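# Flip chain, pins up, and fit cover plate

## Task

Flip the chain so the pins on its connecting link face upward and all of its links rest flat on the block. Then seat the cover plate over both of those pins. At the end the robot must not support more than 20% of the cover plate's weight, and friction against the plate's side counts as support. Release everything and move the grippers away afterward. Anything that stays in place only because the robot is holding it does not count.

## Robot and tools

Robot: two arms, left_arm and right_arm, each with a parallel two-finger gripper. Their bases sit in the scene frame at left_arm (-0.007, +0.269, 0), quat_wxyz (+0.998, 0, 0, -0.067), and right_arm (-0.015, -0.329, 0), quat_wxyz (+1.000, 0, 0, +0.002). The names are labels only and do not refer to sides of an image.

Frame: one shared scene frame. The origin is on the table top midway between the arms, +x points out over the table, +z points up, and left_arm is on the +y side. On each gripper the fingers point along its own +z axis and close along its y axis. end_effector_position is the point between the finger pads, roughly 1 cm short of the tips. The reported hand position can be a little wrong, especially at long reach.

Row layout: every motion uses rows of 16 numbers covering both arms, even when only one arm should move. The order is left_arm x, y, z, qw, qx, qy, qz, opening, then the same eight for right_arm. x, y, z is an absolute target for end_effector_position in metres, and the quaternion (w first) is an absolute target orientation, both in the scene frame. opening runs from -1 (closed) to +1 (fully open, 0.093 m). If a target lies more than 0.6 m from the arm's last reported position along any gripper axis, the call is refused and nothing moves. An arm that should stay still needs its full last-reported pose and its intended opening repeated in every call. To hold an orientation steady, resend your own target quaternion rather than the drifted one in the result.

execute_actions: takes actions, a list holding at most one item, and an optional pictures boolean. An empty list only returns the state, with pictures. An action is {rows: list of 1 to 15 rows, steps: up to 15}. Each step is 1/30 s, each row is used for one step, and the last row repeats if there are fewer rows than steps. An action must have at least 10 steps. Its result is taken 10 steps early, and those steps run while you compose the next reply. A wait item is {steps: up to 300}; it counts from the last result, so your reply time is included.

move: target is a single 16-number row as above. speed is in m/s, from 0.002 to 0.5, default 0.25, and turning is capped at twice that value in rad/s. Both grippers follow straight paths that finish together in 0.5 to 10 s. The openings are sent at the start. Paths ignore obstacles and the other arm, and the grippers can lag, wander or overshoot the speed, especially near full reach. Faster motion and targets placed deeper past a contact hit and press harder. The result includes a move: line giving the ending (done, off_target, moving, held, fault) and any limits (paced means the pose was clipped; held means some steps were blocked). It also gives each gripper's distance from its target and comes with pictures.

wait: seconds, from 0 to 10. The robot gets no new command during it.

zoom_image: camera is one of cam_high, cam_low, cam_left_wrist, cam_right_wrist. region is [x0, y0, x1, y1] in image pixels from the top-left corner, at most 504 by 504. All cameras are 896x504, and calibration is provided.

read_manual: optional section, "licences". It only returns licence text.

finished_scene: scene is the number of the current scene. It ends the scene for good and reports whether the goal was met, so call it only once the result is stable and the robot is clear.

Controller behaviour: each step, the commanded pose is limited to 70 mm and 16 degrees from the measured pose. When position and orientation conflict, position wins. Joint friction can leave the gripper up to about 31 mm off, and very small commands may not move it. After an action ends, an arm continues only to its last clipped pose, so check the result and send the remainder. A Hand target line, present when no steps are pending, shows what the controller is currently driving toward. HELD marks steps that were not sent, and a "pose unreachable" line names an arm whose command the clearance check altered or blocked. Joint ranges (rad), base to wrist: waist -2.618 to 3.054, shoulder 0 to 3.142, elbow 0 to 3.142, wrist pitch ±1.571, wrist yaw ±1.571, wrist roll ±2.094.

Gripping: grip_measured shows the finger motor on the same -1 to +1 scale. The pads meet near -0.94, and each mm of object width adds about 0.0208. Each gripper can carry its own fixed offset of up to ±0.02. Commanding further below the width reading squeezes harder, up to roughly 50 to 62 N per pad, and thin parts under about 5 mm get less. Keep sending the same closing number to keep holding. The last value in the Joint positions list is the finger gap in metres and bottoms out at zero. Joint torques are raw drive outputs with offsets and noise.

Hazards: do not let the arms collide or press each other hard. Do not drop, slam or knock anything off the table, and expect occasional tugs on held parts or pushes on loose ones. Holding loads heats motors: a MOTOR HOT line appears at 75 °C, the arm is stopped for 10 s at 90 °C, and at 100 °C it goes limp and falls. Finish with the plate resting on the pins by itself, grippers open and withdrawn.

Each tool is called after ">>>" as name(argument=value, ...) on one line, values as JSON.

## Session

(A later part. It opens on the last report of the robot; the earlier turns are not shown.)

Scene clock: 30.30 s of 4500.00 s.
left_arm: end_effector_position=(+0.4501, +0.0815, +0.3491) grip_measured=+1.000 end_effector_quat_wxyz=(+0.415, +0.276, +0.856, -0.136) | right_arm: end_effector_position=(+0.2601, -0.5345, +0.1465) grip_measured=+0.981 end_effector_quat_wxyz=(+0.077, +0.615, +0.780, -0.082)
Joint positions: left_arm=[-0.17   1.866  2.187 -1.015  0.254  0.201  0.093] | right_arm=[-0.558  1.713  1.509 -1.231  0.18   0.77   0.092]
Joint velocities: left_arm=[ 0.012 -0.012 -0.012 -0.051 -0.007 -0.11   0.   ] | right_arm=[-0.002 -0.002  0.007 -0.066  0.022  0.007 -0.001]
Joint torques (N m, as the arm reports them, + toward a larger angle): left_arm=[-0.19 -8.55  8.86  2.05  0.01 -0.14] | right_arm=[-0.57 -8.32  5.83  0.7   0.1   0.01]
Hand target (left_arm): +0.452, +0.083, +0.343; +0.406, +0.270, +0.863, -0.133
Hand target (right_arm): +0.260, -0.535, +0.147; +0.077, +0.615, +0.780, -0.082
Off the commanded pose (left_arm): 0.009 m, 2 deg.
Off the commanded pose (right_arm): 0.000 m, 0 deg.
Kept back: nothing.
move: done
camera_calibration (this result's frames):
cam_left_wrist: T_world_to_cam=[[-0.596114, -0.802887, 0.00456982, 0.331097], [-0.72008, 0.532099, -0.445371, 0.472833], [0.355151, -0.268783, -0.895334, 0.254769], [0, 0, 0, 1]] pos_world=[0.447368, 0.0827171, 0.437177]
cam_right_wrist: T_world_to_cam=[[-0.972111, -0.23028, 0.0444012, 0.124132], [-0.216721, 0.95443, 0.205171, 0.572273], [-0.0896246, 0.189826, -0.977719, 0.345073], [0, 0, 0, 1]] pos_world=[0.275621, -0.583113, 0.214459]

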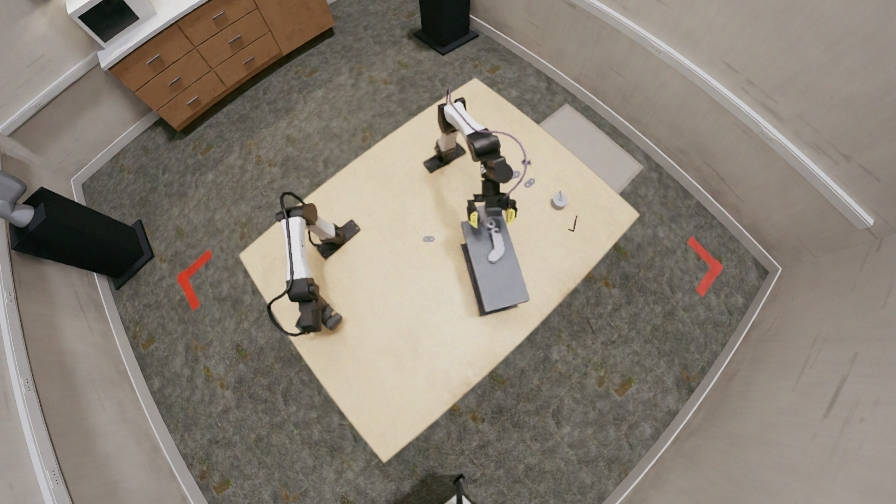

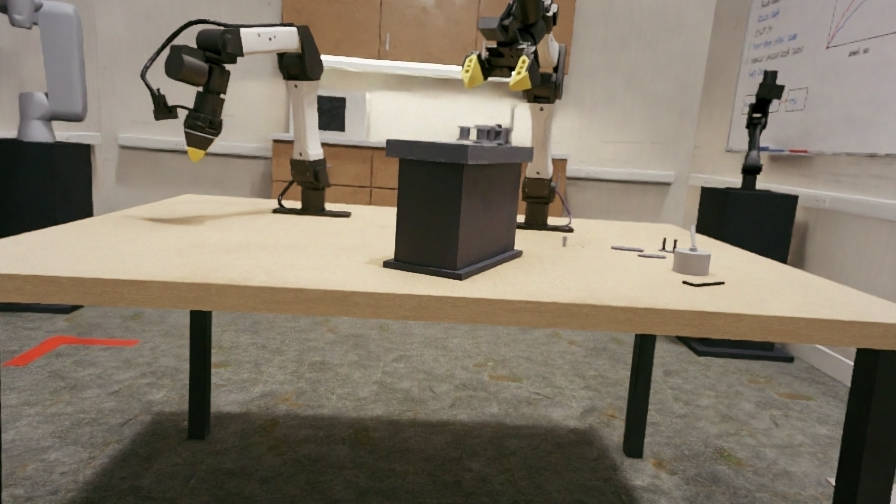

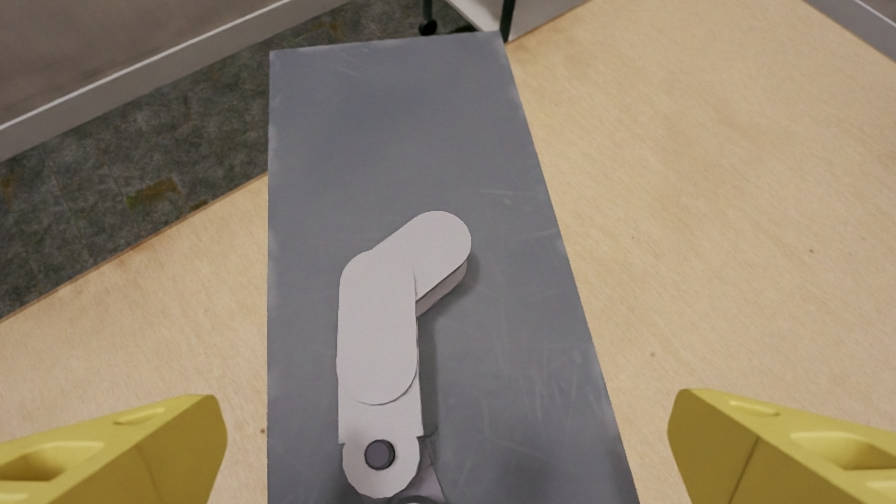

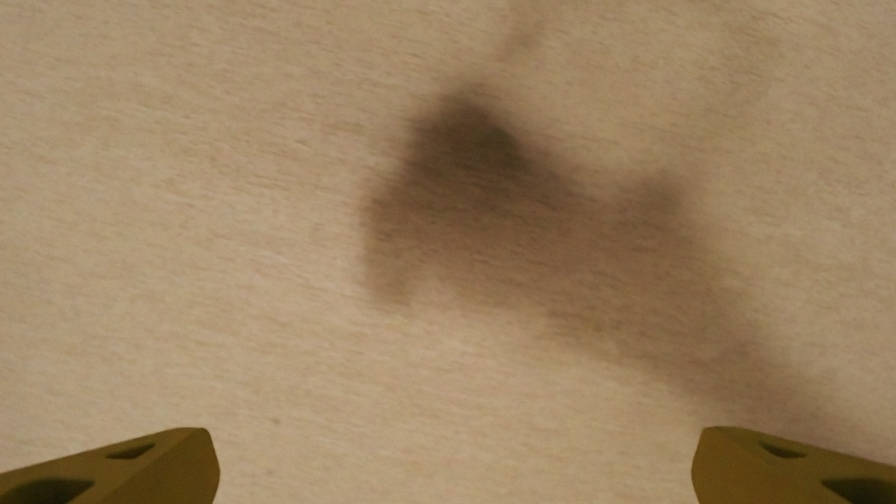

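>>> move(target=[0.487,0.084,0.30,0.403,0.272,0.864,-0.127,0.2,0.2601,-0.5345,0.1465,0.077,0.615,0.78,-0.082,1])

>>> move(target=[0.487,0.084,0.252,0.403,0.272,0.864,-0.127,0.2,0.2601,-0.5345,0.1465,0.077,0.615,0.78,-0.082,1], speed=0.06)

>>> move(target=[0.487,0.084,0.252,0.403,0.272,0.864,-0.127,-0.5,0.2601,-0.5345,0.1465,0.077,0.615,0.78,-0.082,1], speed=0.06)

Scene clock: 31.67 s of 4500.00 s.
left_arm: end_effector_position=(+0.4833, +0.0821, +0.3076) grip_measured=+0.202 end_effector_quat_wxyz=(+0.405, +0.271, +0.863, -0.130) | right_arm: end_effector_position=(+0.2601, -0.5345, +0.1465) grip_measured=+0.981 end_effector_quat_wxyz=(+0.077, +0.615, +0.780, -0.082)
Joint positions: left_arm=[-0.151  1.939  2.123 -0.903  0.252  0.209  0.055] | right_arm=[-0.558  1.713  1.509 -1.231  0.18   0.77   0.092]
Joint velocities: left_arm=[ 0.012 -0.007  0.007 -0.022  0.007 -0.066 -0.   ] | right_arm=[ 0.007  0.002  0.002 -0.095  0.037  0.037  0.001]
Joint torques (N m, as the arm reports them, + toward a larger angle): left_arm=[  0.17 -10.04   7.58   2.48   0.11   0.09] | right_arm=[-0.55 -8.34  5.81  0.69  0.11  0.02]
Hand target (left_arm): +0.488, +0.084, +0.301; +0.403, +0.272, +0.864, -0.127
Hand target (right_arm): +0.260, -0.535, +0.147; +0.077, +0.615, +0.780, -0.082
Off the commanded pose (left_arm): 0.009 m, 0 deg.
Off the commanded pose (right_arm): 0.000 m, 0 deg.
Kept back: nothing.
move: done
camera_calibration (this result's frames):
cam_left_wrist: T_world_to_cam=[[-0.583384, -0.812179, 0.00543805, 0.345881], [-0.73733, 0.526788, -0.422894, 0.479764], [0.340601, -0.250719, -0.906163, 0.21487], [0, 0, 0, 1]] pos_world=[0.482341, 0.0820553, 0.395716]
cam_right_wrist: T_world_to_cam=[[-0.972111, -0.23028, 0.0444012, 0.124132], [-0.216721, 0.95443, 0.205171, 0.572273], [-0.0896246, 0.189826, -0.977719, 0.345073], [0, 0, 0, 1]] pos_world=[0.275621, -0.583113, 0.214459]

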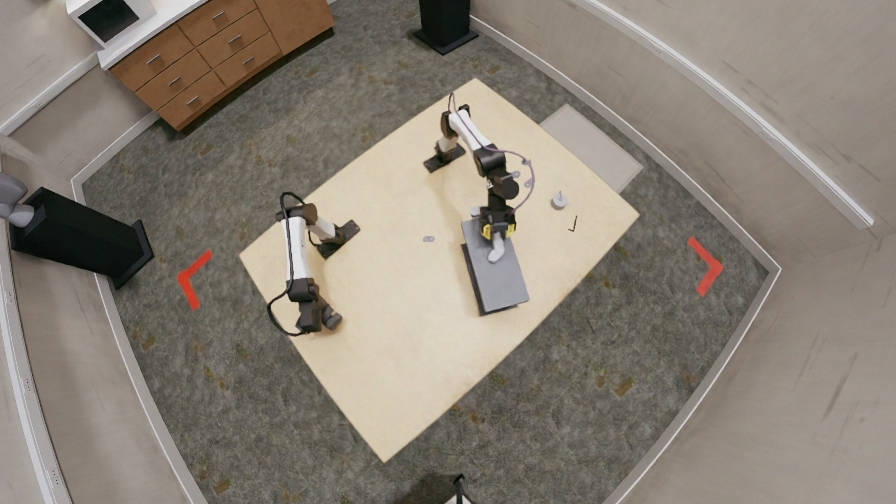

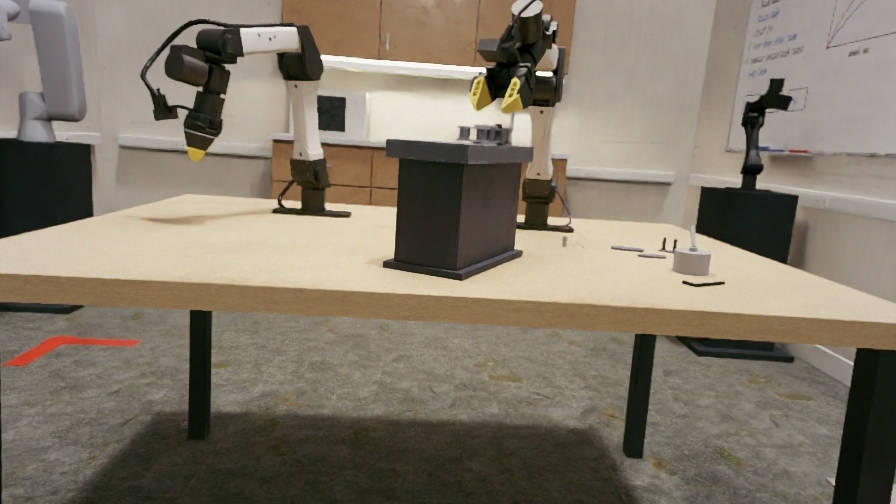

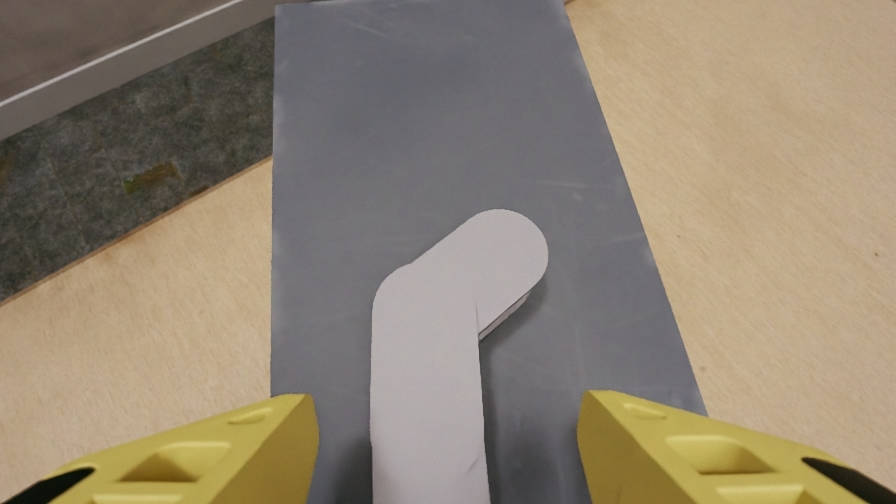

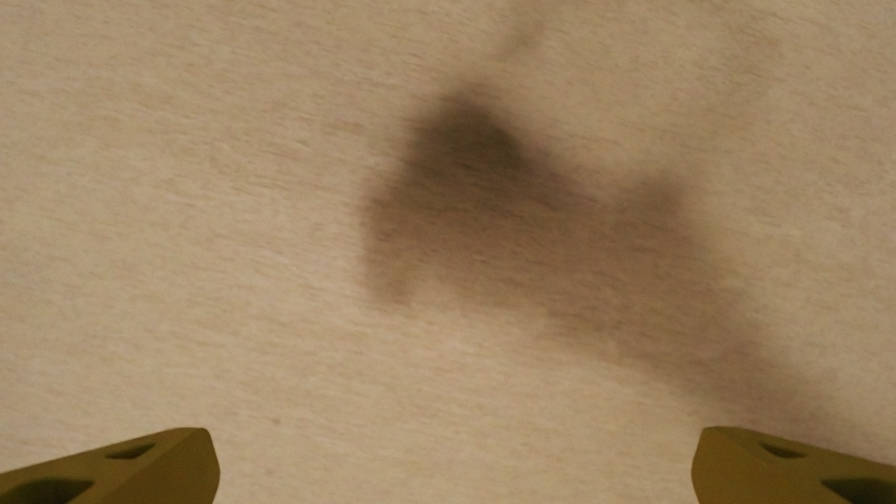

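Scene clock: 32.93 s of 4500.00 s.
left_arm: end_effector_position=(+0.4891, +0.0802, +0.2524) grip_measured=+0.202 end_effector_quat_wxyz=(+0.399, +0.271, +0.866, -0.131) | right_arm: end_effector_position=(+0.2601, -0.5345, +0.1465) grip_measured=+0.981 end_effector_quat_wxyz=(+0.077, +0.615, +0.780, -0.082)
Joint positions: left_arm=[-0.151  1.9    1.848 -0.68   0.254  0.209  0.055] | right_arm=[-0.558  1.713  1.509 -1.231  0.18   0.77   0.092]
Joint velocities: left_arm=[ 0.012 -0.002 -0.002 -0.022 -0.022 -0.051  0.   ] | right_arm=[-0.012 -0.007  0.007  0.007  0.066 -0.007 -0.001]
Joint torques (N m, as the arm reports them, + toward a larger angle): left_arm=[  0.34 -11.73   6.98   2.39   0.09   0.04] | right_arm=[-0.59 -8.27  5.82  0.7   0.12  0.02]
Hand target (left_arm): +0.488, +0.084, +0.252; +0.403, +0.272, +0.865, -0.127
Hand target (right_arm): +0.260, -0.535, +0.147; +0.077, +0.615, +0.780, -0.082
Off the commanded pose (left_arm): 0.004 m, 1 deg.
Off the commanded pose (right_arm): 0.000 m, 0 deg.
Kept back: nothing.
move: done
camera_calibration (this result's frames):
cam_left_wrist: T_world_to_cam=[[-0.583978, -0.811702, 0.0104649, 0.347013], [-0.742163, 0.528637, -0.411991, 0.461116], [0.328881, -0.24836, -0.911128, 0.16912], [0, 0, 0, 1]] pos_world=[0.489251, 0.0799104, 0.340435]
cam_right_wrist: T_world_to_cam=[[-0.972111, -0.23028, 0.0444012, 0.124132], [-0.216721, 0.95443, 0.205171, 0.572273], [-0.0896246, 0.189826, -0.977719, 0.345073], [0, 0, 0, 1]] pos_world=[0.275621, -0.583113, 0.214459]

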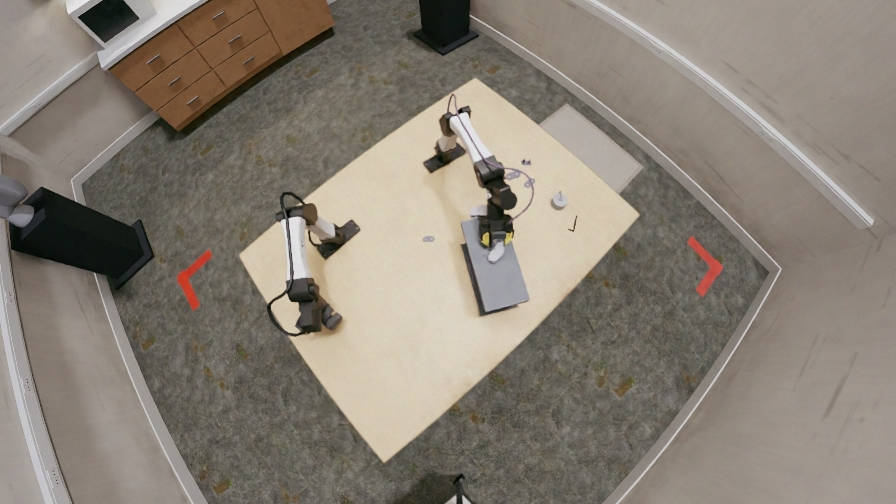

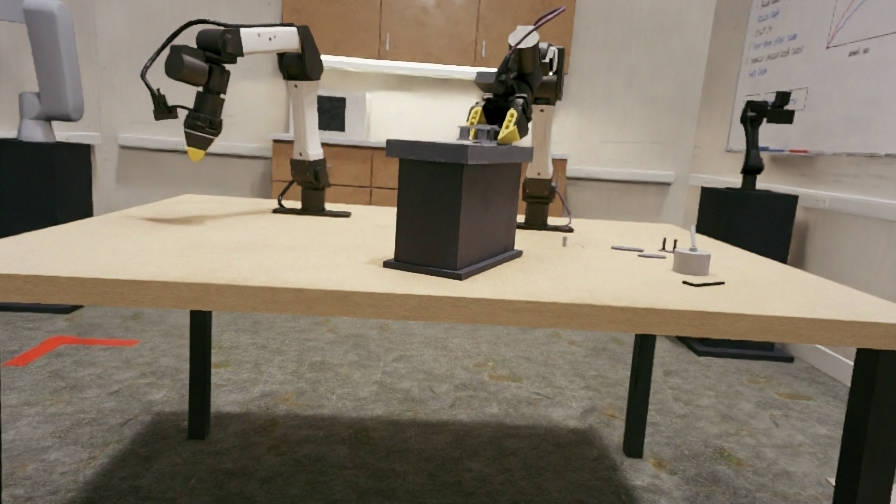

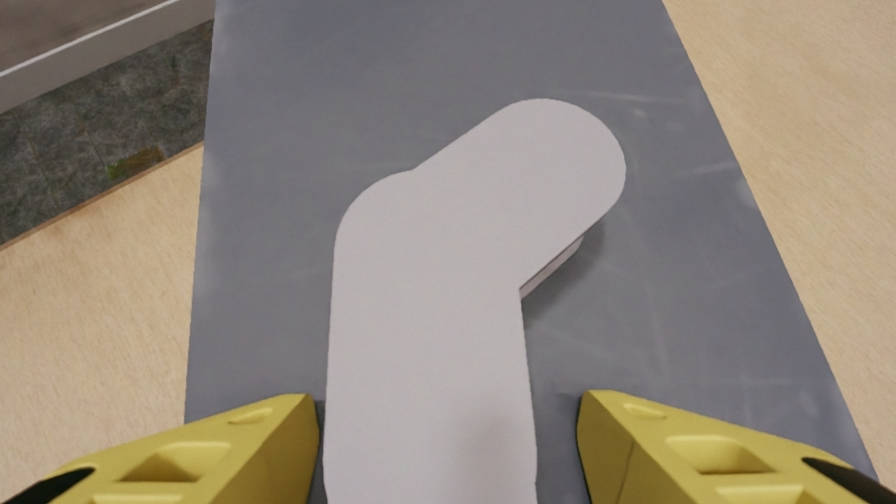

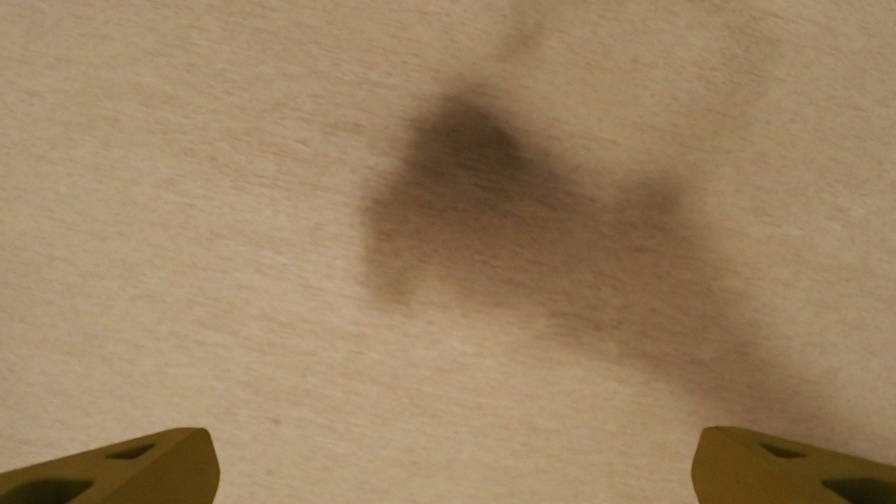

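Scene clock: 33.63 s of 4500.00 s.
left_arm: end_effector_position=(+0.4892, +0.0795, +0.2534) grip_measured=-0.471 end_effector_quat_wxyz=(+0.403, +0.274, +0.863, -0.130) | right_arm: end_effector_position=(+0.2601, -0.5345, +0.1465) grip_measured=+0.981 end_effector_quat_wxyz=(+0.077, +0.615, +0.780, -0.082)
Joint positions: left_arm=[-0.152  1.895  1.84  -0.669  0.255  0.214  0.023] | right_arm=[-0.558  1.713  1.509 -1.231  0.18   0.77   0.092]
Joint velocities: left_arm=[ 0.002  0.002 -0.007  0.022 -0.051  0.051  0.   ] | right_arm=[-0.017 -0.012 -0.012 -0.081  0.022 -0.022  0.   ]
Joint torques (N m, as the arm reports them, + toward a larger angle): left_arm=[  0.32 -11.77   6.69   2.34   0.06   0.02] | right_arm=[-0.64 -8.35  5.85  0.69  0.09  0.01]
Hand target (left_arm): +0.487, +0.084, +0.252; +0.403, +0.272, +0.865, -0.127
Hand target (right_arm): +0.260, -0.535, +0.147; +0.077, +0.615, +0.780, -0.082
Off the commanded pose (left_arm): 0.005 m, 0 deg.
Off the commanded pose (right_arm): 0.000 m, 0 deg.
Kept back: nothing.
move: done
camera_calibration (this result's frames):
cam_left_wrist: T_world_to_cam=[[-0.587984, -0.808857, 0.00510912, 0.349562], [-0.735516, 0.53202, -0.419489, 0.460352], [0.336588, -0.250411, -0.907746, 0.165432], [0, 0, 0, 1]] pos_world=[0.488451, 0.0792551, 0.341497]
cam_right_wrist: T_world_to_cam=[[-0.972111, -0.23028, 0.0444012, 0.124132], [-0.216721, 0.95443, 0.205171, 0.572273], [-0.0896246, 0.189826, -0.977719, 0.345073], [0, 0, 0, 1]] pos_world=[0.275621, -0.583113, 0.214459]

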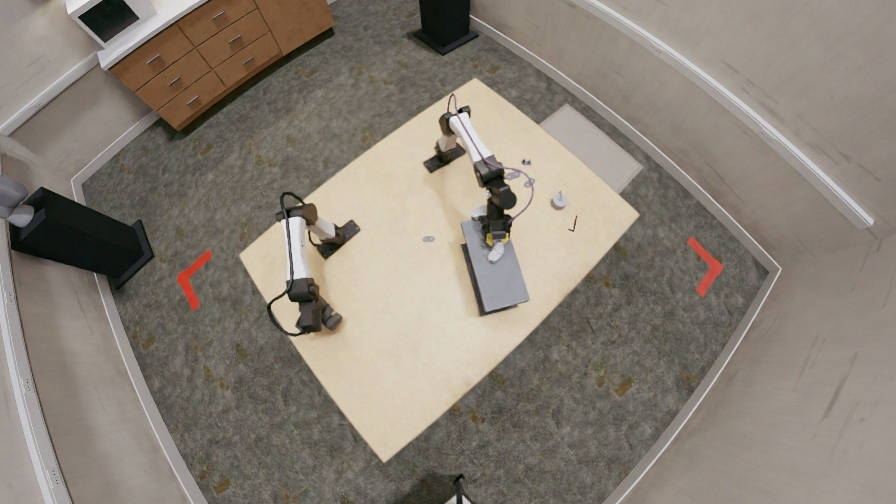

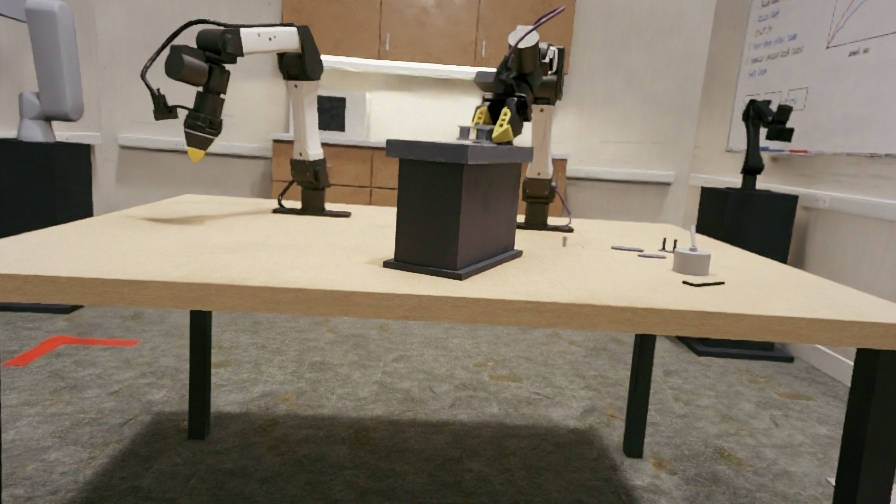

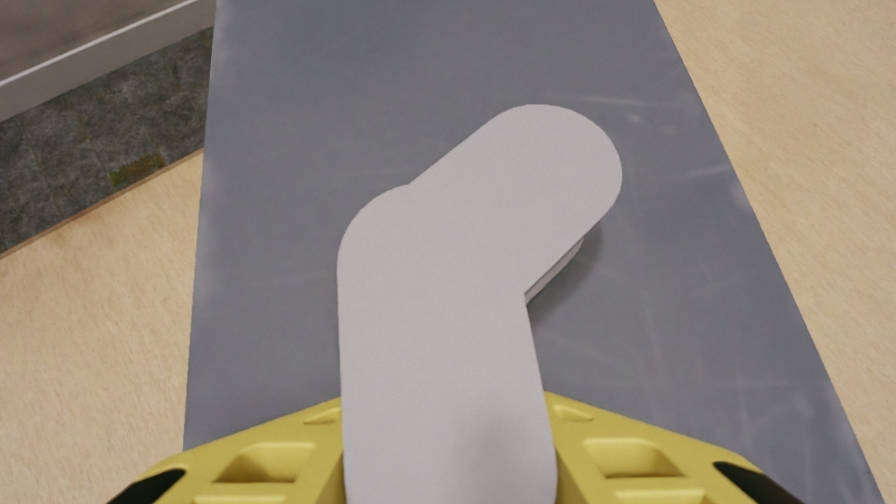

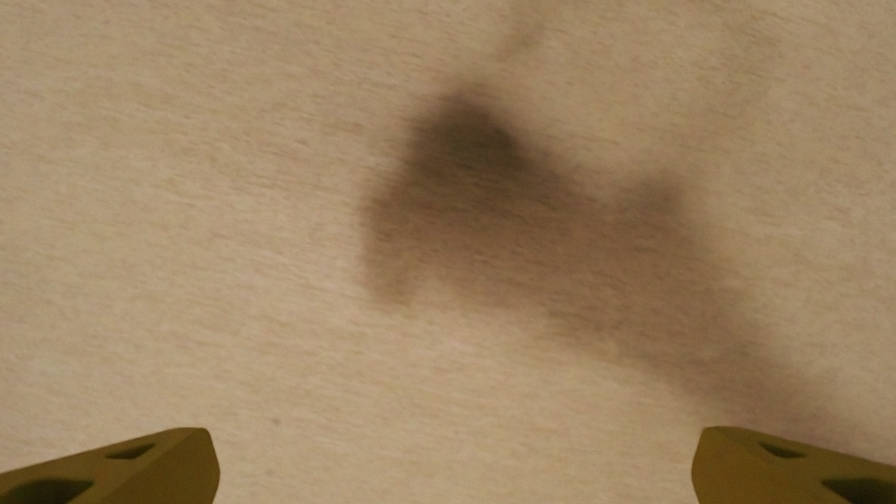

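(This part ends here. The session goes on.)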